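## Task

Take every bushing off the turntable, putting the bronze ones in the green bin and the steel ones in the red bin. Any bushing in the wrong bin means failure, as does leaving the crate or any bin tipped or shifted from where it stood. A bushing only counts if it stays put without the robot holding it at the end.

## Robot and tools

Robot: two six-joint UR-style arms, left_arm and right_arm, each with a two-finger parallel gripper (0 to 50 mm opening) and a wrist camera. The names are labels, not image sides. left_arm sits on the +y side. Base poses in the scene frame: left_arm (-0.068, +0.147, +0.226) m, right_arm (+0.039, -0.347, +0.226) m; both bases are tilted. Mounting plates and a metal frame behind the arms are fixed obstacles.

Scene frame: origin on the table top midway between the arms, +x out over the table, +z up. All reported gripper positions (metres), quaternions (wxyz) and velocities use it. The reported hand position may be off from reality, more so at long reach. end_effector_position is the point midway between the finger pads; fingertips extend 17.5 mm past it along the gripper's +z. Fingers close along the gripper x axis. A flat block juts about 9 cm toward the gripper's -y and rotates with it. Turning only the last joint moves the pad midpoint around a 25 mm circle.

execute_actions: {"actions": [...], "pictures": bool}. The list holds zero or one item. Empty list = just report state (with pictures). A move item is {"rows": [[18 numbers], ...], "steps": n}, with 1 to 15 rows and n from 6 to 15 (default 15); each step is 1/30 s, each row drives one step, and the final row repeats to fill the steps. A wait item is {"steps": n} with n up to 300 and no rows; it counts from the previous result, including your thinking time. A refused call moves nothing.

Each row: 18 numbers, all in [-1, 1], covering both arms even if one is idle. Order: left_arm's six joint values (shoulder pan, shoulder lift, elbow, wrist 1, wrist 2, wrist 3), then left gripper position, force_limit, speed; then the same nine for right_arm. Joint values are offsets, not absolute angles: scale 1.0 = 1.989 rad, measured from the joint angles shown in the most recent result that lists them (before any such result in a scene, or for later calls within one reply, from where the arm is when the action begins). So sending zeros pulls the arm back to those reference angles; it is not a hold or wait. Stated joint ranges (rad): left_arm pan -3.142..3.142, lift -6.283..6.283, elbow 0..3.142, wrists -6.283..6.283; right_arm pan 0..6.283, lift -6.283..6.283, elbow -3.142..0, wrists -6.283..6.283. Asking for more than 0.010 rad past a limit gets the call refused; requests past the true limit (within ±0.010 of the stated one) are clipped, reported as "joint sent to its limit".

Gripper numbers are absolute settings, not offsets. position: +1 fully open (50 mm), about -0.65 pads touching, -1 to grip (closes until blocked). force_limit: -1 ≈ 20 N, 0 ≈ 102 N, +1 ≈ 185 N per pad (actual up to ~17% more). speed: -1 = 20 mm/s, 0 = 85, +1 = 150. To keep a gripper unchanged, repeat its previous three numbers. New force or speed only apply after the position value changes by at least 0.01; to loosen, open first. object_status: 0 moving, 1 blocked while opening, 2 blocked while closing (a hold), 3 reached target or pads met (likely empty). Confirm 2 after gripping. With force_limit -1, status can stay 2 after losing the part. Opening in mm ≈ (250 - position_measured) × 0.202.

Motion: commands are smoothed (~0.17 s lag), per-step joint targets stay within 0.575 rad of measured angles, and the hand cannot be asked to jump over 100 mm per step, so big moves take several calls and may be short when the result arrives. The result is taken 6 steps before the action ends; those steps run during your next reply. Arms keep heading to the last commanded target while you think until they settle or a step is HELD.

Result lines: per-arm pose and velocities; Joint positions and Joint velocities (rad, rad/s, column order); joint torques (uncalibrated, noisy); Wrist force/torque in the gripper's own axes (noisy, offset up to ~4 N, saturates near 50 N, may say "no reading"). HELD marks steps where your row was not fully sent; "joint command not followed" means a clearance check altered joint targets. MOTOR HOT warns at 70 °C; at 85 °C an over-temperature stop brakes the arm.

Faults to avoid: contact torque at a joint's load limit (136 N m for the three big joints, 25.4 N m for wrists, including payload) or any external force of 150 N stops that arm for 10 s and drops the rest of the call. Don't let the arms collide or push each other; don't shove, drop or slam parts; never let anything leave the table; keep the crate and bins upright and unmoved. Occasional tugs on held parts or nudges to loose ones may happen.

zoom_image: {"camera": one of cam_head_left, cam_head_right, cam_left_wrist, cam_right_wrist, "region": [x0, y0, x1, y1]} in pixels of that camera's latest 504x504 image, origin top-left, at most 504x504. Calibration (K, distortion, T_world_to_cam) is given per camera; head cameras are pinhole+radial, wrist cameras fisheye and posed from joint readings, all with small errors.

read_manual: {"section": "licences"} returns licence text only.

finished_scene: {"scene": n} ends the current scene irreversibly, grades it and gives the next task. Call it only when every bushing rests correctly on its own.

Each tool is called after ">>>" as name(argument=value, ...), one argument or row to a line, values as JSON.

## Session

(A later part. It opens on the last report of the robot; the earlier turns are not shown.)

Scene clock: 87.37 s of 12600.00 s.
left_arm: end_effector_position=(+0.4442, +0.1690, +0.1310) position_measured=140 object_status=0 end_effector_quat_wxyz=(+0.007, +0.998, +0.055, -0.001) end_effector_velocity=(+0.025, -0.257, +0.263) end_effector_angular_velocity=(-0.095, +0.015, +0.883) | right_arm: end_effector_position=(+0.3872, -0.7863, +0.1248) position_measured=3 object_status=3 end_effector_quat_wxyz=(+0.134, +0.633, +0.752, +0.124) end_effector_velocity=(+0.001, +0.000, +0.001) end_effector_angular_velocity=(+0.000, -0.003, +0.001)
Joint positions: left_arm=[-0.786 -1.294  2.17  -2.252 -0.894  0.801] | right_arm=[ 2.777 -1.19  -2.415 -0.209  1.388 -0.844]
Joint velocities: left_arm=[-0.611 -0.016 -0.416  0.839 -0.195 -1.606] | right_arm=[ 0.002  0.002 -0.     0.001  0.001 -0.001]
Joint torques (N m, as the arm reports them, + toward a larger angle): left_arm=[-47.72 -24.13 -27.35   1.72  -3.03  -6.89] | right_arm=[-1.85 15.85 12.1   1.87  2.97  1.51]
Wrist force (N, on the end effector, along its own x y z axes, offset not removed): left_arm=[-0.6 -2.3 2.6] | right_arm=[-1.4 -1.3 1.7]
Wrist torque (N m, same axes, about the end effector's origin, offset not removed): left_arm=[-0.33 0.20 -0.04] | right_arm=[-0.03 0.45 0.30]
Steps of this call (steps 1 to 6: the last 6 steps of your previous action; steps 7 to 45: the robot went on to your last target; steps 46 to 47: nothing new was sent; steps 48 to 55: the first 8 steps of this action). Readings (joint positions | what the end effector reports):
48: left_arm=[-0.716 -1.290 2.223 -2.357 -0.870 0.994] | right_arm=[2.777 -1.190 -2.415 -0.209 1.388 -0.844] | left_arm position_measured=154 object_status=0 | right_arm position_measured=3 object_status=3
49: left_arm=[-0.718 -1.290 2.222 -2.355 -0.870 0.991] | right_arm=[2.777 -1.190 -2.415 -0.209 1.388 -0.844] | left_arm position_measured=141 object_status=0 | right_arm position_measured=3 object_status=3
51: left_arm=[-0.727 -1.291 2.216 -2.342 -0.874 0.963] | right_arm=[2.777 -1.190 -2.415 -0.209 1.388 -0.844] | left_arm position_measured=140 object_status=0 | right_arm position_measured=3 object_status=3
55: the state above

>>> execute_actions(
  actions=[
    {"rows":[[-0.138,0.058,0.001,0.035,-0.043,-0.47,0.08,-0.5,0.5,0,0,0,0,0,0,1,0,0],[-0.145,0.070,0,0.029,-0.045,-0.515,0.08,-0.5,0.5,0,0,0,0,0,0,1,0,0],[-0.153,0.086,-0.001,0.020,-0.047,-0.56,0.08,-0.5,0.5,0,0,0,0,0,0,1,0,0],[-0.161,0.104,-0.002,0.010,-0.050,-0.61,0.08,-0.5,0.5,0,0,0,0,0,0,1,0,0],[-0.169,0.122,-0.004,0,-0.052,-0.66,0.08,-0.5,0.5,0,0,0,0,0,0,1,0,0],[-0.176,0.139,-0.005,-0.010,-0.054,-0.71,0.08,-0.5,0.5,0,0,0,0,0,0,1,0,0],[-0.183,0.155,-0.007,-0.020,-0.056,-0.76,0.08,-0.5,0.5,0,0,0,0,0,0,1,0,0],[-0.189,0.169,-0.008,-0.028,-0.058,-0.81,0.08,-0.5,0.5,0,0,0,0,0,0,1,0,0],[-0.193,0.180,-0.009,-0.034,-0.060,-0.855,0.08,-0.5,0.5,0,0,0,0,0,0,1,0,0],[-0.196,0.188,-0.0095,-0.039,-0.061,-0.90,0.08,-0.5,0.5,0,0,0,0,0,0,1,0,0],[-0.198,0.192,-0.01,-0.0415,-0.0612,-0.935,0.08,-0.5,0.5,0,0,0,0,0,0,1,0,0],[-0.1985,0.1936,-0.01,-0.0424,-0.0614,-0.9679,0.08,-0.5,0.5,0,0,0,0,0,0,1,0,0]],"steps":13},
  ],
)

>>> execute_actions(
  actions=[
    {"steps":20},
  ],
  pictures=true,
)

Scene clock: 88.20 s of 12600.00 s.
left_arm: end_effector_position=(+0.3632, +0.0072, +0.1657) position_measured=140 object_status=3 end_effector_quat_wxyz=(+0.010, +0.920, +0.391, -0.004) end_effector_velocity=(-0.144, -0.308, -0.086) end_effector_angular_velocity=(+0.047, +0.024, +1.505) | right_arm: end_effector_position=(+0.3872, -0.7863, +0.1248) position_measured=3 object_status=3 end_effector_quat_wxyz=(+0.134, +0.633, +0.752, +0.124) end_effector_velocity=(+0.000, -0.000, +0.000) end_effector_angular_velocity=(-0.000, -0.000, -0.000)
Joint positions: left_arm=[-1.087 -1.125  2.168 -2.214 -0.987 -0.244] | right_arm=[ 2.777 -1.19  -2.415 -0.209  1.388 -0.844]
Joint velocities: left_arm=[-0.345  0.684 -0.052 -0.379 -0.102 -1.91 ] | right_arm=[-0.001 -0.     0.001  0.     0.    -0.   ]
Joint torques (N m, as the arm reports them, + toward a larger angle): left_arm=[-43.49  10.49 -29.74  -5.4   -2.88  -8.45] | right_arm=[-2.39 15.75 12.23  1.67  2.89  1.43]
Wrist force (N, on the end effector, along its own x y z axes, offset not removed): left_arm=[-0.1 -1.8 -0.4] | right_arm=[1.4 2.8 2.4]
Wrist torque (N m, same axes, about the end effector's origin, offset not removed): left_arm=[-0.36 0.20 -0.03] | right_arm=[0.25 -0.28 0.12]
Steps of this call (steps 1 to 6: the last 6 steps of your previous action; steps 7 to 18: the robot went on to your last target; steps 19 to 25: the first 7 steps of this action). Readings (joint positions | what the end effector reports):
19: left_arm=[-1.044 -1.194 2.172 -2.178 -0.974 -0.029] | right_arm=[2.777 -1.190 -2.415 -0.209 1.388 -0.844] | left_arm position_measured=140 object_status=3 | right_arm position_measured=3 object_status=3
20: left_arm=[-1.047 -1.192 2.172 -2.179 -0.975 -0.037] | right_arm=[2.777 -1.190 -2.415 -0.209 1.388 -0.844] | left_arm position_measured=140 object_status=3 | right_arm position_measured=3 object_status=3
22: left_arm=[-1.057 -1.178 2.172 -2.185 -0.978 -0.088] | right_arm=[2.777 -1.190 -2.415 -0.209 1.388 -0.844] | left_arm position_measured=140 object_status=3 | right_arm position_measured=3 object_status=3
25: the state above

Scene clock: 88.87 s of 12600.00 s.
left_arm: end_effector_position=(+0.3147, -0.0861, +0.1306) position_measured=140 object_status=3 end_effector_quat_wxyz=(+0.000, +0.711, +0.703, +0.000) end_effector_velocity=(-0.002, -0.008, -0.002) end_effector_angular_velocity=(-0.000, -0.001, +0.083) | right_arm: end_effector_position=(+0.3872, -0.7863, +0.1248) position_measured=3 object_status=3 end_effector_quat_wxyz=(+0.134, +0.633, +0.752, +0.124) end_effector_velocity=(-0.000, +0.001, -0.000) end_effector_angular_velocity=(+0.002, +0.000, +0.001)
Joint positions: left_arm=[-1.18  -0.911  2.151 -2.335 -1.016 -1.112] | right_arm=[ 2.777 -1.19  -2.415 -0.209  1.388 -0.844]
Joint velocities: left_arm=[-0.006  0.015 -0.004 -0.008 -0.002 -0.088] | right_arm=[-0.001 -0.    -0.001  0.     0.001 -0.   ]
Joint torques (N m, as the arm reports them, + toward a larger angle): left_arm=[-36.13 -12.37 -29.17  -4.29  -2.13  -1.47] | right_arm=[-2.15 15.94 11.99  1.65  2.95  1.4 ]
Wrist force (N, on the end effector, along its own x y z axes, offset not removed): left_arm=[-1.3 -1.1 0.3] | right_arm=[-1.2 -0.8 3.2]
Wrist torque (N m, same axes, about the end effector's origin, offset not removed): left_arm=[-0.20 0.32 -0.05] | right_arm=[0.20 0.38 0.18]
Kept back: nothing.
Steps of this call (steps 1 to 6: the last 6 steps of your previous action; steps 7 to 20: the robot went on to your last target). Readings (joint positions | what the end effector reports):
1: left_arm=[-1.099 -1.101 2.166 -2.228 -0.991 -0.313] | right_arm=[2.777 -1.190 -2.415 -0.209 1.388 -0.844] | left_arm position_measured=140 object_status=3 | right_arm position_measured=3 object_status=3
2: left_arm=[-1.111 -1.075 2.163 -2.243 -0.995 -0.388] | right_arm=[2.777 -1.190 -2.415 -0.209 1.388 -0.844] | left_arm position_measured=140 object_status=3 | right_arm position_measured=3 object_status=3
4: left_arm=[-1.134 -1.023 2.159 -2.272 -1.002 -0.549] | right_arm=[2.777 -1.190 -2.415 -0.209 1.388 -0.844] | left_arm position_measured=140 object_status=3 | right_arm position_measured=3 object_status=3
8: left_arm=[-1.164 -0.952 2.154 -2.312 -1.011 -0.868] | right_arm=[2.777 -1.190 -2.415 -0.209 1.388 -0.844] | left_arm position_measured=140 object_status=3 | right_arm position_measured=3 object_status=3
20: the state above
camera_calibration (this result's frames):
cam_left_wrist: T_world_to_cam=[[0.0658958, 0.997731, -0.013783, 0.0715787], [0.969755, -0.0607825, 0.236392, -0.332762], [0.235018, -0.0289433, -0.97156, 0.195962], [0, 0, 0, 1]] pos_world=[0.271927, -0.0859706, 0.270037]
cam_right_wrist: T_world_to_cam=[[-0.195885, 0.979786, -0.0405898, 0.850497], [0.770676, 0.179409, 0.61145, -0.234369], [0.606372, 0.0884923, -0.790242, 0.0819953], [0, 0, 0, 1]] pos_world=[0.297502, -0.798513, 0.242622]

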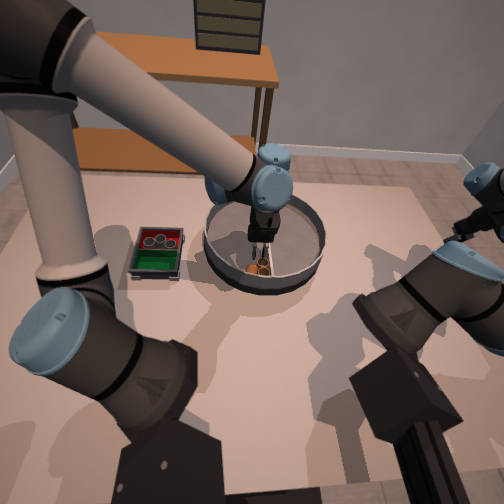

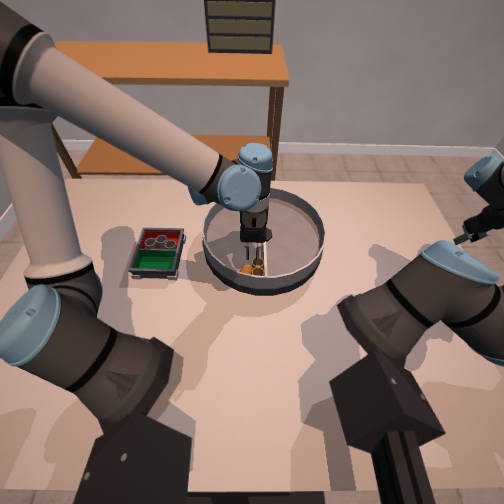

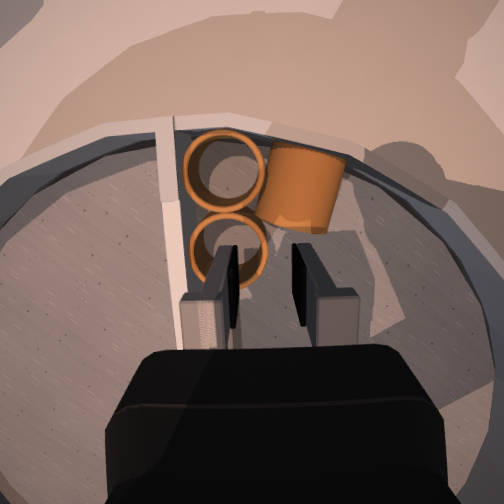

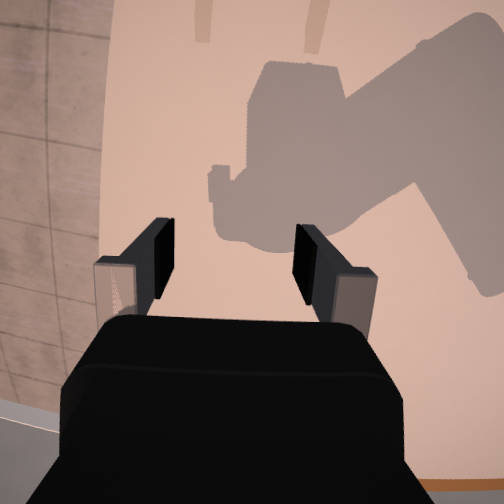

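>>> zoom_image(
  camera="cam_left_wrist",
  region=[150, 110, 380, 340],
)

Region (150, 110, 380, 340) of cam_left_wrist's 504x504 image, scaled by 2.191, with more detail than that image has.

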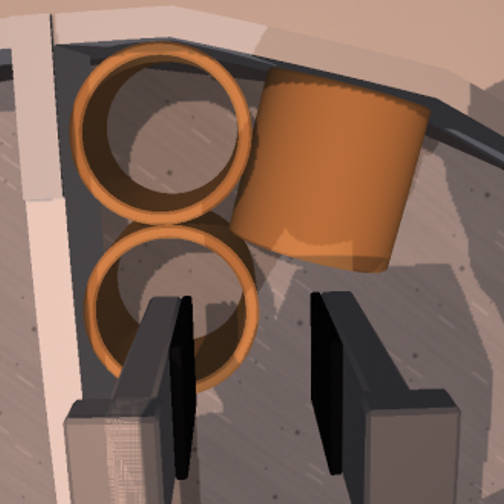

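>>> execute_actions(
  actions=[
    {"rows":[[-0.0003,0.0015,-0.0015,0,0,0.012,0.08,-0.5,0.5,0,0,0,0,0,0,1,0,0],[-0.0007,0.003,-0.003,0.0003,0,0.032,0.08,-0.5,0.5,0,0,0,0,0,0,1,0,0],[-0.0011,0.005,-0.005,0.0005,-0.0003,0.054,0.08,-0.5,0.5,0,0,0,0,0,0,1,0,0],[-0.0015,0.0067,-0.0069,0.0007,-0.0005,0.072,0.08,-0.5,0.5,0,0,0,0,0,0,1,0,0],[0.0005,0.0105,-0.0062,-0.005,0.0005,0.0828,0.08,-0.5,0.5,0,0,0,0,0,0,1,0,0],[0.0037,0.016,-0.0053,-0.013,0.002,0.086,0.08,-0.5,0.5,0,0,0,0,0,0,1,0,0],[0.0068,0.0215,-0.0043,-0.0215,0.0033,0.0895,0.08,-0.5,0.5,0,0,0,0,0,0,1,0,0],[0.0088,0.025,-0.0036,-0.0268,0.0041,0.0916,0.08,-0.5,0.5,0,0,0,0,0,0,1,0,0]],"steps":10},
  ],
)

>>> execute_actions(
  actions=[
    {"steps":16},
  ],
  pictures=true,
)

Scene clock: 94.93 s of 12600.00 s.
left_arm: end_effector_position=(+0.3148, -0.0873, +0.1304) position_measured=140 object_status=3 end_effector_quat_wxyz=(+0.001, +0.717, +0.697, +0.000) end_effector_velocity=(+0.006, -0.006, +0.001) end_effector_angular_velocity=(+0.003, -0.003, -0.524) | right_arm: end_effector_position=(+0.3872, -0.7863, +0.1248) position_measured=3 object_status=3 end_effector_quat_wxyz=(+0.134, +0.633, +0.752, +0.124) end_effector_velocity=(-0.000, +0.000, +0.000) end_effector_angular_velocity=(+0.001, -0.001, -0.000)
Joint positions: left_arm=[-1.181 -0.908  2.148 -2.336 -1.016 -1.097] | right_arm=[ 2.777 -1.19  -2.415 -0.209  1.388 -0.844]
Joint velocities: left_arm=[-0.008  0.041 -0.048  0.011 -0.     0.515] | right_arm=[ 0.001  0.001 -0.001 -0.     0.     0.001]
Joint torques (N m, as the arm reports them, + toward a larger angle): left_arm=[-37.36  -9.72 -30.69  -0.45  -1.73   3.96] | right_arm=[-1.97 15.55 11.88  1.67  2.82  1.5 ]
Wrist force (N, on the end effector, along its own x y z axes, offset not removed): left_arm=[-1.1 -0.9 0.2] | right_arm=[-0.5 -0.4 1.2]
Wrist torque (N m, same axes, about the end effector's origin, offset not removed): left_arm=[-0.18 0.30 -0.07] | right_arm=[-0.08 0.39 0.35]
Steps of this call (steps 1 to 30: the robot went on to your last target; steps 31 to 178: nothing new was sent; steps 179 to 182: the first 4 steps of this action). Readings (joint positions | what the end effector reports):
179: left_arm=[-1.181 -0.909 2.150 -2.336 -1.016 -1.123] | right_arm=[2.777 -1.190 -2.415 -0.209 1.388 -0.844] | left_arm position_measured=140 object_status=3 | right_arm position_measured=3 object_status=3
180: left_arm=[-1.181 -0.909 2.150 -2.336 -1.016 -1.120] | right_arm=[2.777 -1.190 -2.415 -0.209 1.388 -0.844] | left_arm position_measured=140 object_status=3 | right_arm position_measured=3 object_status=3
182: the state above

Scene clock: 95.47 s of 12600.00 s.
left_arm: end_effector_position=(+0.3168, -0.0889, +0.1131) position_measured=140 object_status=3 end_effector_quat_wxyz=(+0.001, +0.765, +0.644, +0.000) end_effector_velocity=(+0.000, -0.000, -0.005) end_effector_angular_velocity=(+0.000, +0.000, -0.022) | right_arm: end_effector_position=(+0.3872, -0.7863, +0.1248) position_measured=3 object_status=3 end_effector_quat_wxyz=(+0.134, +0.633, +0.752, +0.124) end_effector_velocity=(-0.001, +0.001, -0.001) end_effector_angular_velocity=(+0.001, +0.001, +0.000)
Joint positions: left_arm=[-1.164 -0.863  2.143 -2.386 -1.008 -0.934] | right_arm=[ 2.777 -1.19  -2.415 -0.209  1.388 -0.844]
Joint velocities: left_arm=[ 0.006  0.012  0.001 -0.016  0.003  0.028] | right_arm=[-0.001 -0.    -0.002  0.     0.001 -0.   ]
Joint torques (N m, as the arm reports them, + toward a larger angle): left_arm=[-22.09 -13.47  -5.35  -4.4    1.62   1.6 ] | right_arm=[-1.98 16.05 11.74  1.71  2.88  1.43]
Wrist force (N, on the end effector, along its own x y z axes, offset not removed): left_arm=[-2.3 -2.8 0.0] | right_arm=[1.4 -3.0 -0.3]
Wrist torque (N m, same axes, about the end effector's origin, offset not removed): left_arm=[-0.55 0.49 0.06] | right_arm=[-0.64 -0.21 0.07]
Kept back: nothing.
Steps of this call (steps 1 to 6: the last 6 steps of your previous action; steps 7 to 16: the robot went on to your last target). Readings (joint positions | what the end effector reports):
1: left_arm=[-1.182 -0.906 2.146 -2.335 -1.016 -1.076] | right_arm=[2.777 -1.190 -2.415 -0.209 1.388 -0.844] | left_arm position_measured=140 object_status=3 | right_arm position_measured=3 object_status=3
2: left_arm=[-1.182 -0.903 2.144 -2.336 -1.016 -1.053] | right_arm=[2.777 -1.190 -2.415 -0.209 1.388 -0.844] | left_arm position_measured=140 object_status=3 | right_arm position_measured=3 object_status=3
4: left_arm=[-1.178 -0.894 2.143 -2.345 -1.015 -1.009] | right_arm=[2.777 -1.190 -2.415 -0.209 1.388 -0.844] | left_arm position_measured=140 object_status=3 | right_arm position_measured=3 object_status=3
8: left_arm=[-1.169 -0.874 2.143 -2.371 -1.011 -0.959] | right_arm=[2.777 -1.190 -2.415 -0.209 1.388 -0.844] | left_arm position_measured=140 object_status=3 | right_arm position_measured=3 object_status=3
16: the state above
camera_calibration (this result's frames):
cam_left_wrist: T_world_to_cam=[[0.224444, 0.974385, -0.0140826, 0.0217035], [0.947445, -0.214812, 0.237075, -0.337549], [0.227977, -0.0665526, -0.971389, 0.177262], [0, 0, 0, 1]] pos_world=[0.274526, -0.0818599, 0.252521]
cam_right_wrist: T_world_to_cam=[[-0.195885, 0.979786, -0.0405898, 0.850497], [0.770676, 0.179409, 0.61145, -0.234369], [0.606372, 0.0884923, -0.790241, 0.0819953], [0, 0, 0, 1]] pos_world=[0.297502, -0.798514, 0.242622]

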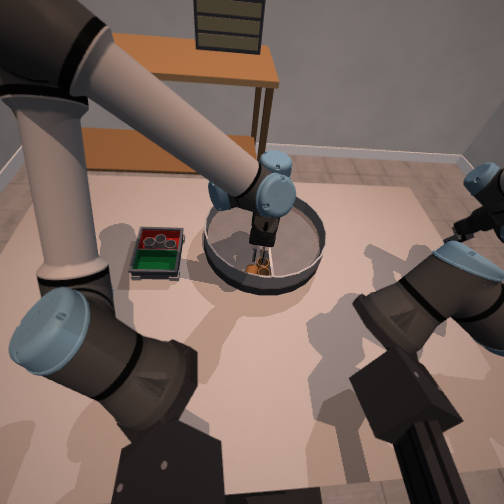

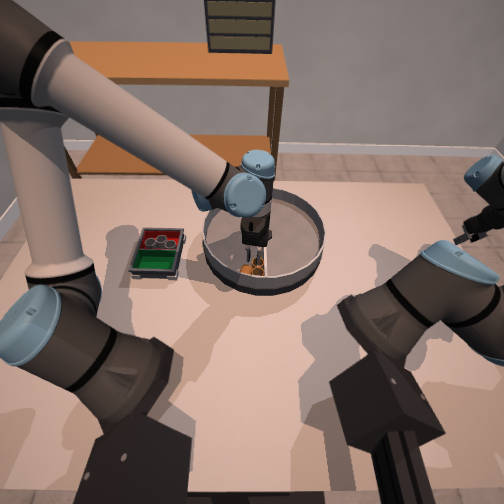

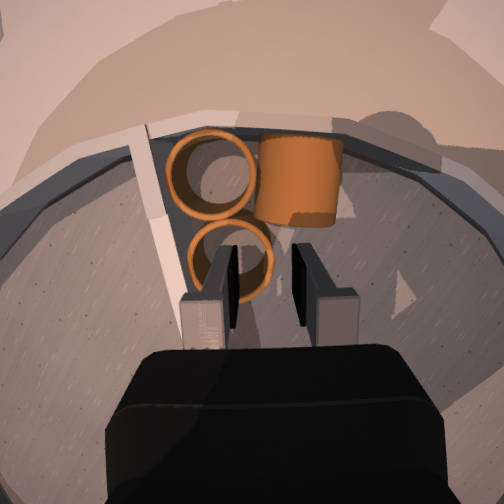

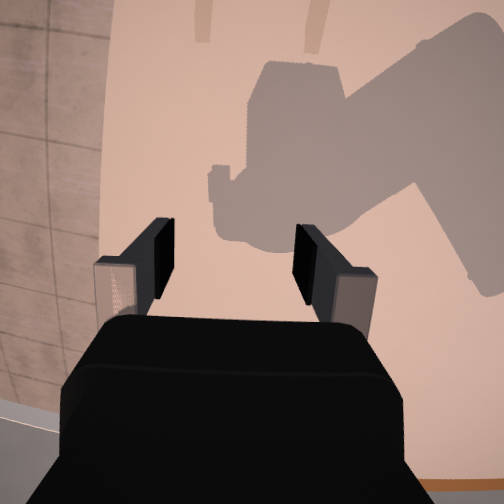

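>>> execute_actions(
  actions=[
    {"rows":[[0.0015,-0.001,0.002,-0.0014,0.0004,0.0028,0.08,-0.5,0.5,0,0,0,0,0,0,1,0,0],[0.0022,-0.0027,0.0037,-0.0017,0.0007,0.0035,0.08,-0.5,0.5,0,0,0,0,0,0,1,0,0],[0.0022,-0.0027,0.0037,-0.0017,0.0007,0.0035,0.08,-0.5,0.5,0,0,0,0,0,0,1,0,0],[0.004,0.001,0.004,-0.0065,0.0015,0.0055,0.08,-0.5,0.5,0,0,0,0,0,0,1,0,0],[0.007,0.0065,0.0046,-0.0145,0.0028,0.0085,0.08,-0.5,0.5,0,0,0,0,0,0,1,0,0],[0.010,0.0125,0.0052,-0.023,0.0041,0.0118,0.08,-0.5,0.5,0,0,0,0,0,0,1,0,0],[0.013,0.0185,0.0058,-0.0312,0.0054,0.015,0.08,-0.5,0.5,0,0,0,0,0,0,1,0,0],[0.016,0.024,0.0064,-0.039,0.0067,0.018,0.08,-0.5,0.5,0,0,0,0,0,0,1,0,0],[0.018,0.028,0.0068,-0.0445,0.0076,0.0203,0.08,-0.5,0.5,0,0,0,0,0,0,1,0,0],[0.0193,0.0306,0.007,-0.048,0.0082,0.0216,0.08,-0.5,0.5,0,0,0,0,0,0,1,0,0]],"steps":12},
  ],
)

>>> execute_actions(
  actions=[
    {"steps":16},
  ],
  pictures=true,
)

Scene clock: 96.90 s of 12600.00 s.
left_arm: end_effector_position=(+0.3168, -0.0866, +0.1105) position_measured=140 object_status=3 end_effector_quat_wxyz=(+0.000, +0.766, +0.642, +0.000) end_effector_velocity=(+0.001, +0.009, -0.045) end_effector_angular_velocity=(+0.002, +0.002, -0.001) | right_arm: end_effector_position=(+0.3872, -0.7863, +0.1248) position_measured=3 object_status=3 end_effector_quat_wxyz=(+0.134, +0.633, +0.752, +0.124) end_effector_velocity=(+0.001, -0.000, +0.001) end_effector_angular_velocity=(-0.001, -0.002, +0.000)
Joint positions: left_arm=[-1.159 -0.863  2.148 -2.393 -1.006 -0.926] | right_arm=[ 2.777 -1.19  -2.415 -0.209  1.388 -0.844]
Joint velocities: left_arm=[ 0.06   0.072  0.03  -0.133  0.026  0.064] | right_arm=[ 0.     0.001  0.001  0.     0.    -0.001]
Joint torques (N m, as the arm reports them, + toward a larger angle): left_arm=[-15.35  -4.69  -1.88  -4.88   1.66   1.75] | right_arm=[-1.55 15.58 11.87  1.7   3.01  1.48]
Wrist force (N, on the end effector, along its own x y z axes, offset not removed): left_arm=[-1.3 -2.0 -0.3] | right_arm=[1.1 -1.6 -3.3]
Wrist torque (N m, same axes, about the end effector's origin, offset not removed): left_arm=[-0.38 0.35 -0.03] | right_arm=[-0.57 -0.09 0.00]
Steps of this call (steps 1 to 15: the robot went on to your last target; steps 16 to 37: nothing new was sent; steps 38 to 43: the first 6 steps of this action). Readings (joint positions | what the end effector reports):
38: left_arm=[-1.163 -0.862 2.143 -2.388 -1.008 -0.930] | right_arm=[2.777 -1.190 -2.415 -0.209 1.388 -0.844] | left_arm position_measured=140 object_status=3 | right_arm position_measured=3 object_status=3
39: left_arm=[-1.163 -0.862 2.144 -2.388 -1.008 -0.930] | right_arm=[2.777 -1.190 -2.415 -0.209 1.388 -0.844] | left_arm position_measured=140 object_status=3 | right_arm position_measured=3 object_status=3
41: left_arm=[-1.161 -0.864 2.146 -2.389 -1.008 -0.929] | right_arm=[2.777 -1.190 -2.415 -0.209 1.388 -0.844] | left_arm position_measured=140 object_status=3 | right_arm position_measured=3 object_status=3
43: the state above

Scene clock: 97.43 s of 12600.00 s.
left_arm: end_effector_position=(+0.3165, -0.0864, +0.0818) position_measured=140 object_status=3 end_effector_quat_wxyz=(+0.000, +0.766, +0.643, +0.000) end_effector_velocity=(-0.001, +0.000, -0.007) end_effector_angular_velocity=(+0.000, +0.000, -0.001) | right_arm: end_effector_position=(+0.3872, -0.7863, +0.1248) position_measured=3 object_status=3 end_effector_quat_wxyz=(+0.134, +0.633, +0.752, +0.124) end_effector_velocity=(-0.001, -0.000, -0.001) end_effector_angular_velocity=(-0.000, +0.002, -0.001)
Joint positions: left_arm=[-1.126 -0.804  2.157 -2.479 -0.992 -0.892] | right_arm=[ 2.777 -1.19  -2.415 -0.209  1.388 -0.844]
Joint velocities: left_arm=[ 0.007  0.014  0.002 -0.02   0.003  0.008] | right_arm=[-0.001 -0.    -0.001 -0.001 -0.001  0.   ]
Joint torques (N m, as the arm reports them, + toward a larger angle): left_arm=[-20.83 -14.74  -4.3   -4.61   1.67   1.6 ] | right_arm=[-1.96 15.58 12.7   1.72  2.91  1.39]
Wrist force (N, on the end effector, along its own x y z axes, offset not removed): left_arm=[-1.7 -2.5 0.9] | right_arm=[2.4 -0.7 0.7]
Wrist torque (N m, same axes, about the end effector's origin, offset not removed): left_arm=[-0.45 0.34 -0.02] | right_arm=[-0.12 -0.36 -0.06]
Kept back: nothing.
Steps of this call (steps 1 to 6: the last 6 steps of your previous action; steps 7 to 16: the robot went on to your last target). Readings (joint positions | what the end effector reports):
1: left_arm=[-1.156 -0.859 2.149 -2.399 -1.005 -0.923] | right_arm=[2.777 -1.190 -2.415 -0.209 1.388 -0.844] | left_arm position_measured=140 object_status=3 | right_arm position_measured=3 object_status=3
2: left_arm=[-1.153 -0.854 2.150 -2.408 -1.004 -0.920] | right_arm=[2.777 -1.190 -2.415 -0.209 1.388 -0.844] | left_arm position_measured=140 object_status=3 | right_arm position_measured=3 object_status=3
4: left_arm=[-1.145 -0.839 2.153 -2.428 -1.001 -0.911] | right_arm=[2.777 -1.190 -2.415 -0.209 1.388 -0.844] | left_arm position_measured=140 object_status=3 | right_arm position_measured=3 object_status=3
8: left_arm=[-1.132 -0.816 2.156 -2.462 -0.995 -0.898] | right_arm=[2.777 -1.190 -2.415 -0.209 1.388 -0.844] | left_arm position_measured=140 object_status=3 | right_arm position_measured=3 object_status=3
16: the state above
camera_calibration (this result's frames):
cam_left_wrist: T_world_to_cam=[[0.227135, 0.973769, -0.0135196, 0.0178965], [0.947093, -0.217637, 0.235902, -0.329359], [0.226772, -0.0663859, -0.971683, 0.147569], [0, 0, 0, 1]] pos_world=[0.274404, -0.0793113, 0.221328]
cam_right_wrist: T_world_to_cam=[[-0.195885, 0.979786, -0.0405898, 0.850497], [0.770676, 0.179409, 0.61145, -0.234369], [0.606372, 0.0884923, -0.790241, 0.0819953], [0, 0, 0, 1]] pos_world=[0.297502, -0.798514, 0.242622]

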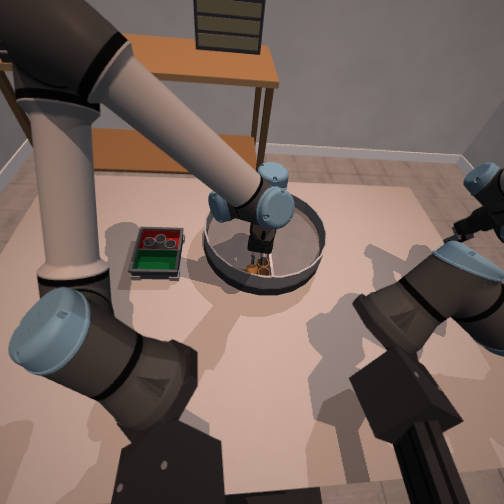

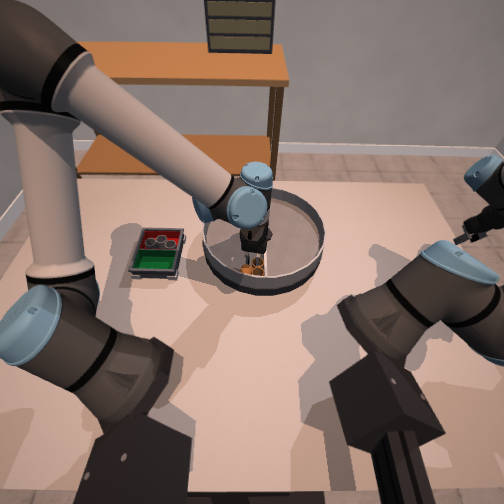

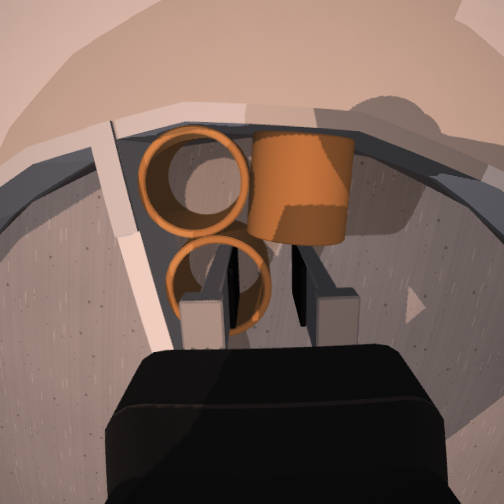

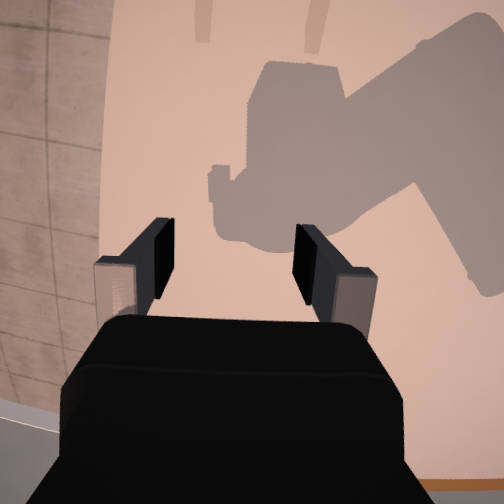

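>>> execute_actions(
  actions=[
    {"rows":[[0.0001,0.001,0,-0.0013,0.0001,0.0005,-1,-0.5,0.5,0,0,0,0,0,0,1,0,0]],"steps":15},
  ],
)

>>> execute_actions(
  actions=[
    {"steps":8},
  ],
)

Scene clock: 97.93 s of 12600.00 s.
left_arm: end_effector_position=(+0.3164, -0.0866, +0.0811) position_measured=219 object_status=0 end_effector_quat_wxyz=(+0.000, +0.766, +0.642, +0.000) end_effector_velocity=(-0.001, -0.000, +0.000) end_effector_angular_velocity=(+0.001, -0.001, -0.003) | right_arm: end_effector_position=(+0.3872, -0.7863, +0.1248) position_measured=3 object_status=3 end_effector_quat_wxyz=(+0.134, +0.633, +0.752, +0.124) end_effector_velocity=(-0.001, +0.001, -0.001) end_effector_angular_velocity=(+0.001, +0.002, +0.000)
Joint positions: left_arm=[-1.126 -0.802  2.157 -2.482 -0.992 -0.891] | right_arm=[ 2.777 -1.19  -2.415 -0.209  1.388 -0.844]
Joint velocities: left_arm=[-0.002  0.     0.001 -0.     0.     0.001] | right_arm=[-0.    -0.001 -0.002  0.001  0.     0.001]
Joint torques (N m, as the arm reports them, + toward a larger angle): left_arm=[-37.71 -14.46 -25.07  -4.53  -1.51   1.6 ] | right_arm=[-2.37 15.57 12.36  1.64  2.75  1.46]
Wrist force (N, on the end effector, along its own x y z axes, offset not removed): left_arm=[-0.3 -1.7 1.5] | right_arm=[1.9 2.0 -0.4]
Wrist torque (N m, same axes, about the end effector's origin, offset not removed): left_arm=[-0.33 0.19 -0.10] | right_arm=[0.13 -0.13 -0.01]
Steps of this call (steps 1 to 6: the robot went on to your last target; steps 7 to 15: the first 9 steps of this action). Readings (joint positions | what the end effector reports):
7: left_arm=[-1.125 -0.803 2.157 -2.481 -0.992 -0.891] | right_arm=[2.777 -1.190 -2.415 -0.209 1.388 -0.844] | left_arm position_measured=146 object_status=0 | right_arm position_measured=3 object_status=3
8: left_arm=[-1.125 -0.803 2.157 -2.481 -0.992 -0.891] | right_arm=[2.777 -1.190 -2.415 -0.209 1.388 -0.844] | left_arm position_measured=165 object_status=0 | right_arm position_measured=3 object_status=3
10: left_arm=[-1.125 -0.802 2.157 -2.481 -0.992 -0.891] | right_arm=[2.777 -1.190 -2.415 -0.209 1.388 -0.844] | left_arm position_measured=204 object_status=0 | right_arm position_measured=3 object_status=3
14: left_arm=[-1.126 -0.802 2.157 -2.482 -0.992 -0.891] | right_arm=[2.777 -1.190 -2.415 -0.209 1.388 -0.844] | left_arm position_measured=219 object_status=0 | right_arm position_measured=3 object_status=3
15: the state above

Scene clock: 98.20 s of 12600.00 s.
left_arm: end_effector_position=(+0.3164, -0.0867, +0.0812) position_measured=219 object_status=2 end_effector_quat_wxyz=(+0.000, +0.766, +0.642, +0.000) end_effector_velocity=(+0.000, -0.000, +0.000) end_effector_angular_velocity=(-0.000, -0.000, +0.000) | right_arm: end_effector_position=(+0.3872, -0.7863, +0.1248) position_measured=3 object_status=3 end_effector_quat_wxyz=(+0.134, +0.633, +0.752, +0.124) end_effector_velocity=(+0.001, -0.000, +0.000) end_effector_angular_velocity=(+0.000, -0.001, +0.000)
Joint positions: left_arm=[-1.126 -0.802  2.157 -2.482 -0.992 -0.891] | right_arm=[ 2.777 -1.19  -2.415 -0.209  1.388 -0.844]
Joint velocities: left_arm=[-0.    -0.    -0.001  0.     0.     0.   ] | right_arm=[ 0.001 -0.001  0.001 -0.     0.     0.   ]
Joint torques (N m, as the arm reports them, + toward a larger angle): left_arm=[-37.8  -14.88 -26.33  -4.55  -2.28   1.49] | right_arm=[-2.3  15.96 12.7   1.64  2.89  1.46]
Wrist force (N, on the end effector, along its own x y z axes, offset not removed): left_arm=[-2.2 -0.7 0.7] | right_arm=[0.0 -5.3 2.9]
Wrist torque (N m, same axes, about the end effector's origin, offset not removed): left_arm=[-0.14 0.44 0.04] | right_arm=[-0.98 0.25 -0.04]
Kept back: nothing.
Steps of this call (steps 1 to 6: the last 6 steps of your previous action; steps 7 to 8: the robot went on to your last target). Readings (joint positions | what the end effector reports):
1: left_arm=[-1.126 -0.802 2.157 -2.482 -0.992 -0.891] | right_arm=[2.777 -1.190 -2.415 -0.209 1.388 -0.844] | left_arm position_measured=219 object_status=0 | right_arm position_measured=3 object_status=3
2: left_arm=[-1.126 -0.802 2.157 -2.482 -0.992 -0.891] | right_arm=[2.777 -1.190 -2.415 -0.209 1.388 -0.844] | left_arm position_measured=219 object_status=2 | right_arm position_measured=3 object_status=3
4: left_arm=[-1.126 -0.802 2.157 -2.482 -0.992 -0.891] | right_arm=[2.777 -1.190 -2.415 -0.209 1.388 -0.844] | left_arm position_measured=219 object_status=2 | right_arm position_measured=3 object_status=3
8: the state above

>>> execute_actions(
  actions=[
    {"rows":[[-0.002,-0.003,-0.0006,0.005,-0.0008,-0.002,-1,-0.5,0.5,0,0,0,0,0,0,1,0,0],[-0.005,-0.009,-0.0016,0.013,-0.0022,-0.0053,-1,-0.5,0.5,0,0,0,0,0,0,1,0,0],[-0.009,-0.016,-0.0028,0.024,-0.004,-0.0095,-1,-0.5,0.5,0,0,0,0,0,0,1,0,0],[-0.0135,-0.024,-0.0042,0.036,-0.006,-0.0143,-1,-0.5,0.5,0,0,0,0,0,0,1,0,0],[-0.018,-0.032,-0.0057,0.048,-0.008,-0.019,-1,-0.5,0.5,0,0,0,0,0,0,1,0,0],[-0.023,-0.041,-0.0072,0.061,-0.0102,-0.0243,-1,-0.5,0.5,0,0,0,0,0,0,1,0,0],[-0.028,-0.0495,-0.0088,0.0743,-0.0124,-0.0296,-1,-0.5,0.5,0,0,0,0,0,0,1,0,0],[-0.027,-0.064,-0.008,0.087,-0.011,-0.022,-1,-0.5,0.5,0,0,0,0,0,0,1,0,0],[-0.021,-0.083,-0.006,0.099,-0.008,-0.01,-1,-0.5,0.5,0,0,0,0,0,0,1,0,0],[-0.011,-0.105,-0.003,0.111,-0.005,0.005,-1,-0.5,0.5,0,0,0,0,0,0,1,0,0],[0.001,-0.128,0,0.122,-0.002,0.02,-1,-0.5,0.5,0,0,0,0,0,0,1,0,0],[0.014,-0.151,0.003,0.133,0.002,0.035,-1,-0.5,0.5,0,0,0,0,0,0,1,0,0],[0.025,-0.171,0.005,0.142,0.005,0.05,-1,-0.5,0.5,0,0,0,0,0,0,1,0,0],[0.034,-0.186,0.007,0.149,0.007,0.06,-1,-0.5,0.5,0,0,0,0,0,0,1,0,0],[0.0392,-0.1956,0.008,0.1528,0.0085,0.07,-1,-0.5,0.5,0,0,0,0,0,0,1,0,0]],"steps":15},
  ],
)

Scene clock: 101.10 s of 12600.00 s.
left_arm: end_effector_position=(+0.3174, -0.0872, +0.1100) position_measured=219 object_status=2 end_effector_quat_wxyz=(+0.001, +0.767, +0.642, +0.000) end_effector_velocity=(+0.020, +0.040, +0.191) end_effector_angular_velocity=(+0.008, -0.010, -0.071) | right_arm: end_effector_position=(+0.3872, -0.7863, +0.1248) position_measured=3 object_status=3 end_effector_quat_wxyz=(+0.134, +0.633, +0.752, +0.124) end_effector_velocity=(-0.001, +0.000, -0.000) end_effector_angular_velocity=(+0.000, +0.002, +0.000)
Joint positions: left_arm=[-1.158 -0.861  2.147 -2.397 -1.006 -0.923] | right_arm=[ 2.777 -1.19  -2.415 -0.209  1.388 -0.844]
Joint velocities: left_arm=[-0.158 -0.448 -0.044  0.585 -0.058 -0.097] | right_arm=[-0.    -0.    -0.001 -0.001 -0.001 -0.   ]
Joint torques (N m, as the arm reports them, + toward a larger angle): left_arm=[-30.92 -47.78 -25.52   1.18  -1.85  -0.77] | right_arm=[-2.07 15.88 11.31  1.69  2.94  1.39]
Wrist force (N, on the end effector, along its own x y z axes, offset not removed): left_arm=[-2.6 -0.9 1.6] | right_arm=[0.9 6.5 -0.4]
Wrist torque (N m, same axes, about the end effector's origin, offset not removed): left_arm=[-0.13 0.48 0.10] | right_arm=[1.03 -0.07 -0.01]
Steps of this call (steps 1 to 15: the robot went on to your last target; steps 16 to 78: nothing new was sent; steps 79 to 87: the first 9 steps of this action). Readings (joint positions | what the end effector reports):
79: left_arm=[-1.126 -0.802 2.157 -2.482 -0.992 -0.891] | right_arm=[2.777 -1.190 -2.415 -0.209 1.388 -0.844] | left_arm position_measured=219 object_status=2 | right_arm position_measured=3 object_status=3
80: left_arm=[-1.126 -0.803 2.157 -2.481 -0.992 -0.891] | right_arm=[2.777 -1.190 -2.415 -0.209 1.388 -0.844] | left_arm position_measured=219 object_status=2 | right_arm position_measured=3 object_status=3
82: left_arm=[-1.130 -0.809 2.156 -2.471 -0.994 -0.895] | right_arm=[2.777 -1.190 -2.415 -0.209 1.388 -0.844] | left_arm position_measured=219 object_status=2 | right_arm position_measured=3 object_status=3
86: left_arm=[-1.151 -0.847 2.149 -2.416 -1.004 -0.918] | right_arm=[2.777 -1.190 -2.415 -0.209 1.388 -0.844] | left_arm position_measured=219 object_status=2 | right_arm position_measured=3 object_status=3
87: the state above

>>> execute_actions(
  actions=[
    {"rows":[[0.063,-0.172,0.011,0.112,0.018,0.09,-1,-0.5,0.5,0,0,0,0,0,0,1,0,0],[0.075,-0.180,0.006,0.116,0.022,0.095,-1,-0.5,0.5,0,0,0,0,0,0,1,0,0],[0.090,-0.189,0,0.121,0.027,0.10,-1,-0.5,0.5,0,0,0,0,0,0,1,0,0],[0.107,-0.199,-0.007,0.126,0.032,0.105,-1,-0.5,0.5,0,0,0,0,0,0,1,0,0],[0.124,-0.210,-0.013,0.132,0.037,0.11,-1,-0.5,0.5,0,0,0,0,0,0,1,0,0],[0.1403,-0.222,-0.014,0.1363,0.0422,0.115,-1,-0.5,0.5,0,0,0,0,0,0,1,0,0],[0.153,-0.236,0,0.130,0.047,0.12,-1,-0.5,0.5,0,0,0,0,0,0,1,0,0],[0.165,-0.251,0.024,0.113,0.051,0.128,-1,-0.5,0.5,0,0,0,0,0,0,1,0,0],[0.176,-0.266,0.052,0.092,0.055,0.136,-1,-0.5,0.5,0,0,0,0,0,0,1,0,0],[0.186,-0.280,0.080,0.070,0.058,0.143,-1,-0.5,0.5,0,0,0,0,0,0,1,0,0],[0.195,-0.292,0.105,0.050,0.061,0.149,-1,-0.5,0.5,0,0,0,0,0,0,1,0,0],[0.202,-0.301,0.125,0.035,0.064,0.154,-1,-0.5,0.5,0,0,0,0,0,0,1,0,0],[0.207,-0.308,0.140,0.023,0.0655,0.158,-1,-0.5,0.5,0,0,0,0,0,0,1,0,0],[0.210,-0.312,0.148,0.017,0.0665,0.16,-1,-0.5,0.5,0,0,0,0,0,0,1,0,0],[0.211,-0.3136,0.1515,0.0141,0.0669,0.1603,-1,-0.5,0.5,0,0,0,0,0,0,1,0,0]],"steps":15},
  ],
)

>>> execute_actions(
  actions=[
    {"steps":22},
  ],
  pictures=true,
)

Scene clock: 102.13 s of 12600.00 s.
left_arm: end_effector_position=(+0.4038, +0.0827, +0.1701) position_measured=219 object_status=2 end_effector_quat_wxyz=(+0.009, +0.750, +0.661, -0.008) end_effector_velocity=(+0.088, +0.430, -0.096) end_effector_angular_velocity=(+0.048, +0.027, +0.545) | right_arm: end_effector_position=(+0.3872, -0.7863, +0.1248) position_measured=3 object_status=3 end_effector_quat_wxyz=(+0.134, +0.633, +0.752, +0.124) end_effector_velocity=(+0.000, -0.000, +0.000) end_effector_angular_velocity=(+0.000, -0.000, -0.000)
Joint positions: left_arm=[-0.934 -1.27   2.147 -2.151 -0.937 -0.709] | right_arm=[ 2.777 -1.19  -2.415 -0.209  1.388 -0.844]
Joint velocities: left_arm=[ 0.721 -0.586  0.202 -0.067  0.232  0.277] | right_arm=[ 0.    -0.     0.001 -0.    -0.     0.   ]
Joint torques (N m, as the arm reports them, + toward a larger angle): left_arm=[ -2.25 -36.44  20.07  -4.38   1.88   2.5 ] | right_arm=[-2.44 15.02 12.14  1.76  2.87  1.49]
Wrist force (N, on the end effector, along its own x y z axes, offset not removed): left_arm=[-1.8 1.7 -0.9] | right_arm=[0.4 -0.2 1.8]
Wrist torque (N m, same axes, about the end effector's origin, offset not removed): left_arm=[0.02 0.30 -0.06] | right_arm=[0.05 -0.07 0.14]
Steps of this call (steps 1 to 6: the last 6 steps of your previous action; steps 7 to 22: the robot went on to your last target; steps 23 to 31: the first 9 steps of this action). Readings (joint positions | what the end effector reports):
23: left_arm=[-1.049 -1.189 2.173 -2.179 -0.975 -0.753] | right_arm=[2.777 -1.190 -2.415 -0.209 1.388 -0.844] | left_arm position_measured=219 object_status=2 | right_arm position_measured=3 object_status=3
24: left_arm=[-1.047 -1.191 2.173 -2.178 -0.975 -0.751] | right_arm=[2.777 -1.190 -2.415 -0.209 1.388 -0.844] | left_arm position_measured=219 object_status=2 | right_arm position_measured=3 object_status=3
26: left_arm=[-1.033 -1.201 2.167 -2.173 -0.970 -0.745] | right_arm=[2.777 -1.190 -2.415 -0.209 1.388 -0.844] | left_arm position_measured=219 object_status=2 | right_arm position_measured=3 object_status=3
30: left_arm=[-0.958 -1.252 2.144 -2.151 -0.945 -0.718] | right_arm=[2.777 -1.190 -2.415 -0.209 1.388 -0.844] | left_arm position_measured=219 object_status=2 | right_arm position_measured=3 object_status=3
31: the state above

Scene clock: 102.87 s of 12600.00 s.
left_arm: end_effector_position=(+0.3344, +0.2124, +0.1004) position_measured=219 object_status=2 end_effector_quat_wxyz=(+0.000, +0.708, +0.707, +0.000) end_effector_velocity=(-0.007, +0.006, -0.004) end_effector_angular_velocity=(+0.003, +0.001, +0.005) | right_arm: end_effector_position=(+0.3872, -0.7863, +0.1248) position_measured=3 object_status=3 end_effector_quat_wxyz=(+0.134, +0.633, +0.752, +0.124) end_effector_velocity=(+0.001, -0.000, +0.000) end_effector_angular_velocity=(-0.001, -0.001, +0.002)
Joint positions: left_arm=[-0.739 -1.483  2.446 -2.367 -0.873 -0.605] | right_arm=[ 2.777 -1.19  -2.415 -0.209  1.388 -0.844]
Joint velocities: left_arm=[ 0.01  -0.012  0.021 -0.014  0.003  0.006] | right_arm=[ 0.    -0.     0.     0.001  0.001 -0.002]
Joint torques (N m, as the arm reports them, + toward a larger angle): left_arm=[ -6.82 -20.14  -4.65  -4.43   1.5    1.63] | right_arm=[-1.64 15.7  12.45  1.76  2.72  1.54]
Wrist force (N, on the end effector, along its own x y z axes, offset not removed): left_arm=[-1.7 -1.0 1.5] | right_arm=[4.2 1.7 5.1]
Wrist torque (N m, same axes, about the end effector's origin, offset not removed): left_arm=[-0.17 0.34 0.01] | right_arm=[0.19 -0.34 0.17]
Kept back: nothing.
Steps of this call (steps 1 to 6: the last 6 steps of your previous action; steps 7 to 22: the robot went on to your last target). Readings (joint positions | what the end effector reports):
1: left_arm=[-0.910 -1.291 2.158 -2.157 -0.929 -0.699] | right_arm=[2.777 -1.190 -2.415 -0.209 1.388 -0.844] | left_arm position_measured=219 object_status=2 | right_arm position_measured=3 object_status=3
2: left_arm=[-0.887 -1.313 2.177 -2.170 -0.922 -0.688] | right_arm=[2.777 -1.190 -2.415 -0.209 1.388 -0.844] | left_arm position_measured=219 object_status=2 | right_arm position_measured=3 object_status=3
4: left_arm=[-0.847 -1.356 2.231 -2.209 -0.909 -0.667] | right_arm=[2.777 -1.190 -2.415 -0.209 1.388 -0.844] | left_arm position_measured=219 object_status=2 | right_arm position_measured=3 object_status=3
8: left_arm=[-0.784 -1.429 2.352 -2.298 -0.888 -0.630] | right_arm=[2.777 -1.190 -2.415 -0.209 1.388 -0.844] | left_arm position_measured=219 object_status=2 | right_arm position_measured=3 object_status=3
22: the state above
camera_calibration (this result's frames):
cam_left_wrist: T_world_to_cam=[[0.0555684, 0.99836, -0.0137285, -0.224725], [0.970418, -0.0507674, 0.236034, -0.328868], [0.23495, -0.0264384, -0.971648, 0.170168], [0, 0, 0, 1]] pos_world=[0.291646, 0.21216, 0.239882]
cam_right_wrist: T_world_to_cam=[[-0.195885, 0.979786, -0.0405897, 0.850497], [0.770676, 0.179409, 0.61145, -0.234369], [0.606372, 0.0884925, -0.790242, 0.0819955], [0, 0, 0, 1]] pos_world=[0.297502, -0.798513, 0.242622]

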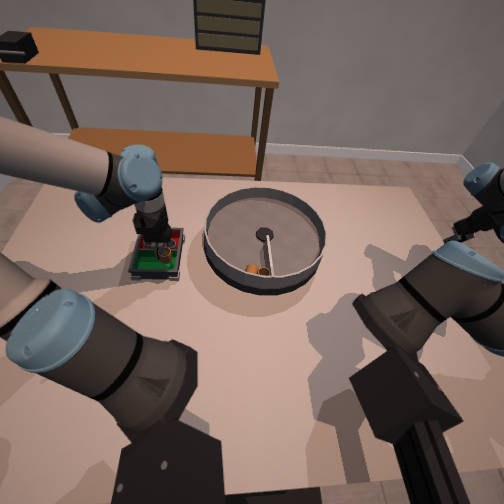

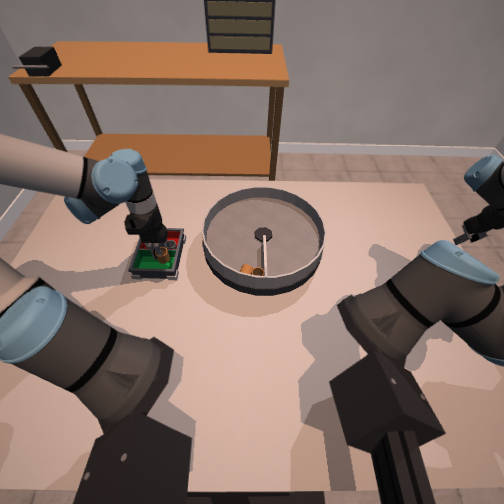

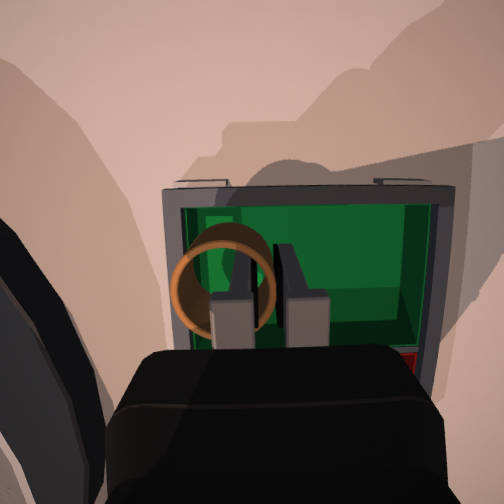

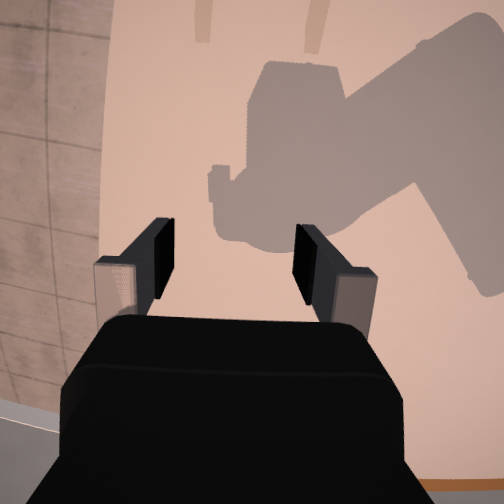

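>>> execute_actions(
  actions=[
    {"rows":[[0.0007,0.0015,-0.003,0.0006,0.0001,0.001,-1,-0.5,0.5,0,0,0,0,0,0,1,0,0],[0.004,0.007,-0.002,-0.009,0.0005,0.005,-1,-0.5,0.5,0,0,0,0,0,0,1,0,0],[0.009,0.0158,-0.0005,-0.023,0.001,0.0118,-1,-0.5,0.5,0,0,0,0,0,0,1,0,0],[0.0155,0.027,0.0012,-0.0415,0.0018,0.02,-1,-0.5,0.5,0,0,0,0,0,0,1,0,0],[0.0225,0.039,0.0028,-0.0615,0.0027,0.0293,-1,-0.5,0.5,0,0,0,0,0,0,1,0,0],[0.0295,0.0516,0.0042,-0.0815,0.0035,0.0385,-1,-0.5,0.5,0,0,0,0,0,0,1,0,0],[0.0365,0.0643,0.0052,-0.101,0.0043,0.0477,-1,-0.5,0.5,0,0,0,0,0,0,1,0,0],[0.043,0.0763,0.0058,-0.119,0.005,0.0562,-1,-0.5,0.5,0,0,0,0,0,0,1,0,0],[0.0487,0.087,0.0062,-0.1345,0.0057,0.0636,-1,-0.5,0.5,0,0,0,0,0,0,1,0,0],[0.0532,0.0953,0.0064,-0.147,0.0062,0.0694,-1,-0.5,0.5,0,0,0,0,0,0,1,0,0],[0.0563,0.101,0.0064,-0.1553,0.0066,0.0734,-1,-0.5,0.5,0,0,0,0,0,0,1,0,0],[0.0582,0.1046,0.0064,-0.1605,0.0068,0.0759,-1,-0.5,0.5,0,0,0,0,0,0,1,0,0]],"steps":14},
  ],
)

>>> execute_actions(
  actions=[
    {"steps":18},
  ],
)

Scene clock: 104.87 s of 12600.00 s.
left_arm: end_effector_position=(+0.3357, +0.2123, +0.0840) position_measured=219 object_status=2 end_effector_quat_wxyz=(-0.001, +0.708, +0.706, -0.001) end_effector_velocity=(+0.002, -0.003, -0.159) end_effector_angular_velocity=(+0.006, +0.022, -0.018) | right_arm: end_effector_position=(+0.3872, -0.7863, +0.1248) position_measured=3 object_status=3 end_effector_quat_wxyz=(+0.134, +0.633, +0.752, +0.124) end_effector_velocity=(+0.001, -0.000, +0.001) end_effector_angular_velocity=(-0.001, -0.002, +0.001)
Joint positions: left_arm=[-0.708 -1.431  2.449 -2.445 -0.87  -0.565] | right_arm=[ 2.777 -1.19  -2.415 -0.209  1.388 -0.844]
Joint velocities: left_arm=[ 0.285  0.5    0.049 -0.759  0.034  0.369] | right_arm=[ 0.001  0.     0.001 -0.    -0.    -0.001]
Joint torques (N m, as the arm reports them, + toward a larger angle): left_arm=[-2.23  9.07 -2.56 -6.49  1.85  2.53] | right_arm=[-1.72 15.8  11.86  1.69  2.91  1.38]
Wrist force (N, on the end effector, along its own x y z axes, offset not removed): left_arm=[-0.5 -2.1 0.7] | right_arm=[0.4 1.9 1.4]
Wrist torque (N m, same axes, about the end effector's origin, offset not removed): left_arm=[-0.41 0.22 -0.09] | right_arm=[0.30 -0.03 -0.22]
Steps of this call (steps 1 to 30: the robot went on to your last target; steps 31 to 52: nothing new was sent; steps 53 to 60: the first 8 steps of this action). Readings (joint positions | what the end effector reports):
53: left_arm=[-0.738 -1.484 2.448 -2.369 -0.873 -0.604] | right_arm=[2.777 -1.190 -2.415 -0.209 1.388 -0.844] | left_arm position_measured=219 object_status=2 | right_arm position_measured=3 object_status=3
54: left_arm=[-0.738 -1.484 2.448 -2.369 -0.873 -0.604] | right_arm=[2.777 -1.190 -2.415 -0.209 1.388 -0.844] | left_arm position_measured=219 object_status=2 | right_arm position_measured=3 object_status=3
56: left_arm=[-0.735 -1.478 2.446 -2.376 -0.873 -0.600] | right_arm=[2.777 -1.190 -2.415 -0.209 1.388 -0.844] | left_arm position_measured=219 object_status=2 | right_arm position_measured=3 object_status=3
60: the state above

Scene clock: 105.47 s of 12600.00 s.
left_arm: end_effector_position=(+0.3368, +0.2119, +0.0368) position_measured=219 object_status=2 end_effector_quat_wxyz=(+0.001, +0.708, +0.707, +0.000) end_effector_velocity=(-0.001, -0.000, -0.005) end_effector_angular_velocity=(+0.000, -0.000, -0.001) | right_arm: end_effector_position=(+0.3872, -0.7863, +0.1248) position_measured=3 object_status=3 end_effector_quat_wxyz=(+0.134, +0.633, +0.752, +0.124) end_effector_velocity=(-0.000, +0.000, -0.000) end_effector_angular_velocity=(+0.000, +0.000, -0.000)
Joint positions: left_arm=[-0.625 -1.277  2.458 -2.683 -0.86  -0.455] | right_arm=[ 2.777 -1.19  -2.415 -0.209  1.388 -0.844]
Joint velocities: left_arm=[ 0.008  0.018  0.002 -0.026  0.001  0.012] | right_arm=[ 0.    -0.    -0.001  0.001 -0.     0.   ]
Joint torques (N m, as the arm reports them, + toward a larger angle): left_arm=[-10.08  -7.6   -0.27  -4.33   1.47   1.5 ] | right_arm=[-1.7  15.15 12.24  1.71  2.91  1.47]
Wrist force (N, on the end effector, along its own x y z axes, offset not removed): left_arm=[-1.2 -1.6 1.1] | right_arm=[2.9 -2.9 3.1]
Wrist torque (N m, same axes, about the end effector's origin, offset not removed): left_arm=[-0.30 0.31 -0.06] | right_arm=[-0.32 -0.33 0.00]
Kept back: nothing.
Steps of this call (steps 1 to 6: the last 6 steps of your previous action; steps 7 to 18: the robot went on to your last target). Readings (joint positions | what the end effector reports):
1: left_arm=[-0.698 -1.413 2.451 -2.473 -0.868 -0.552] | right_arm=[2.777 -1.190 -2.415 -0.209 1.388 -0.844] | left_arm position_measured=219 object_status=2 | right_arm position_measured=3 object_status=3
2: left_arm=[-0.687 -1.394 2.452 -2.502 -0.867 -0.538] | right_arm=[2.777 -1.190 -2.415 -0.209 1.388 -0.844] | left_arm position_measured=219 object_status=2 | right_arm position_measured=3 object_status=3
4: left_arm=[-0.667 -1.356 2.455 -2.561 -0.865 -0.510] | right_arm=[2.777 -1.190 -2.415 -0.209 1.388 -0.844] | left_arm position_measured=219 object_status=2 | right_arm position_measured=3 object_status=3
8: left_arm=[-0.639 -1.304 2.457 -2.640 -0.862 -0.474] | right_arm=[2.777 -1.190 -2.415 -0.209 1.388 -0.844] | left_arm position_measured=219 object_status=2 | right_arm position_measured=3 object_status=3
18: the state above

>>> execute_actions(
  actions=[
    {"rows":[[0.0009,0.001,0.0004,-0.0016,0.0003,0.0005,-0.05,-0.5,0.5,0,0,0,0,0,0,1,0,0],[0.0009,0.001,0.0004,-0.0016,0.0003,0.0005,-0.05,-0.5,0.5,0,0,0,0,0,0,1,0,0],[0.0009,0.001,0.0004,-0.0016,0.0003,0.0005,-0.05,-0.5,0.5,0,0,0,0,0,0,1,0,0],[0.0009,0.001,0.0004,-0.0016,0.0003,0.0005,-0.05,-0.5,0.5,0,0,0,0,0,0,1,0,0],[0.0009,0.001,0.0004,-0.0016,0.0003,0.0005,-0.05,-0.5,0.5,0,0,0,0,0,0,1,0,0],[-0.003,-0.006,0.0003,0.009,0,-0.004,-0.05,-0.5,0.5,0,0,0,0,0,0,1,0,0],[-0.009,-0.017,0,0.026,-0.0008,-0.012,-0.05,-0.5,0.5,0,0,0,0,0,0,1,0,0],[-0.018,-0.033,-0.0007,0.05,-0.0018,-0.0235,-0.05,-0.5,0.5,0,0,0,0,0,0,1,0,0],[-0.0279,-0.0521,-0.0018,0.0774,-0.003,-0.037,-0.05,-0.5,0.5,0,0,0,0,0,0,1,0,0],[-0.038,-0.070,-0.0038,0.105,-0.0042,-0.05,-0.05,-0.5,0.5,0,0,0,0,0,0,1,0,0],[-0.0465,-0.084,-0.006,0.129,-0.0052,-0.061,-0.05,-0.5,0.5,0,0,0,0,0,0,1,0,0],[-0.0525,-0.095,-0.0077,0.147,-0.006,-0.069,-0.05,-0.5,0.5,0,0,0,0,0,0,1,0,0],[-0.0566,-0.1021,-0.009,0.1594,-0.0064,-0.0745,-0.05,-0.5,0.5,0,0,0,0,0,0,1,0,0]],"steps":13},
  ],
)

Scene clock: 106.37 s of 12600.00 s.
left_arm: end_effector_position=(+0.3365, +0.2122, +0.0364) position_measured=160 object_status=0 end_effector_quat_wxyz=(+0.000, +0.707, +0.707, +0.000) end_effector_velocity=(+0.001, +0.000, +0.024) end_effector_angular_velocity=(+0.001, -0.003, -0.000) | right_arm: end_effector_position=(+0.3872, -0.7863, +0.1248) position_measured=3 object_status=3 end_effector_quat_wxyz=(+0.134, +0.633, +0.752, +0.124) end_effector_velocity=(-0.000, +0.000, -0.000) end_effector_angular_velocity=(-0.000, +0.000, -0.001)
Joint positions: left_arm=[-0.624 -1.276  2.459 -2.684 -0.86  -0.455] | right_arm=[ 2.777 -1.19  -2.415 -0.209  1.388 -0.844]
Joint velocities: left_arm=[-0.043 -0.079  0.002  0.111 -0.    -0.054] | right_arm=[ 0.     0.    -0.001  0.001 -0.     0.001]
Joint torques (N m, as the arm reports them, + toward a larger angle): left_arm=[-30.59 -34.35  -0.04   0.97   0.95  -1.91] | right_arm=[-2.03 15.63 12.78  1.54  2.88  1.45]
Wrist force (N, on the end effector, along its own x y z axes, offset not removed): left_arm=[-2.0 -2.2 1.7] | right_arm=[-1.9 -3.4 1.1]
Wrist torque (N m, same axes, about the end effector's origin, offset not removed): left_arm=[-0.31 0.48 0.02] | right_arm=[-0.62 0.77 0.11]
Steps of this call (steps 1 to 15: the robot went on to your last target; steps 16 to 20: nothing new was sent; steps 21 to 27: the first 7 steps of this action). Readings (joint positions | what the end effector reports):
21: left_arm=[-0.624 -1.275 2.459 -2.686 -0.860 -0.454] | right_arm=[2.777 -1.190 -2.415 -0.209 1.388 -0.844] | left_arm position_measured=213 object_status=0 | right_arm position_measured=3 object_status=3
22: left_arm=[-0.623 -1.275 2.459 -2.686 -0.860 -0.454] | right_arm=[2.777 -1.190 -2.415 -0.209 1.388 -0.844] | left_arm position_measured=194 object_status=0 | right_arm position_measured=3 object_status=3
24: left_arm=[-0.623 -1.275 2.459 -2.686 -0.860 -0.454] | right_arm=[2.777 -1.190 -2.415 -0.209 1.388 -0.844] | left_arm position_measured=161 object_status=0 | right_arm position_measured=3 object_status=3
27: the state above


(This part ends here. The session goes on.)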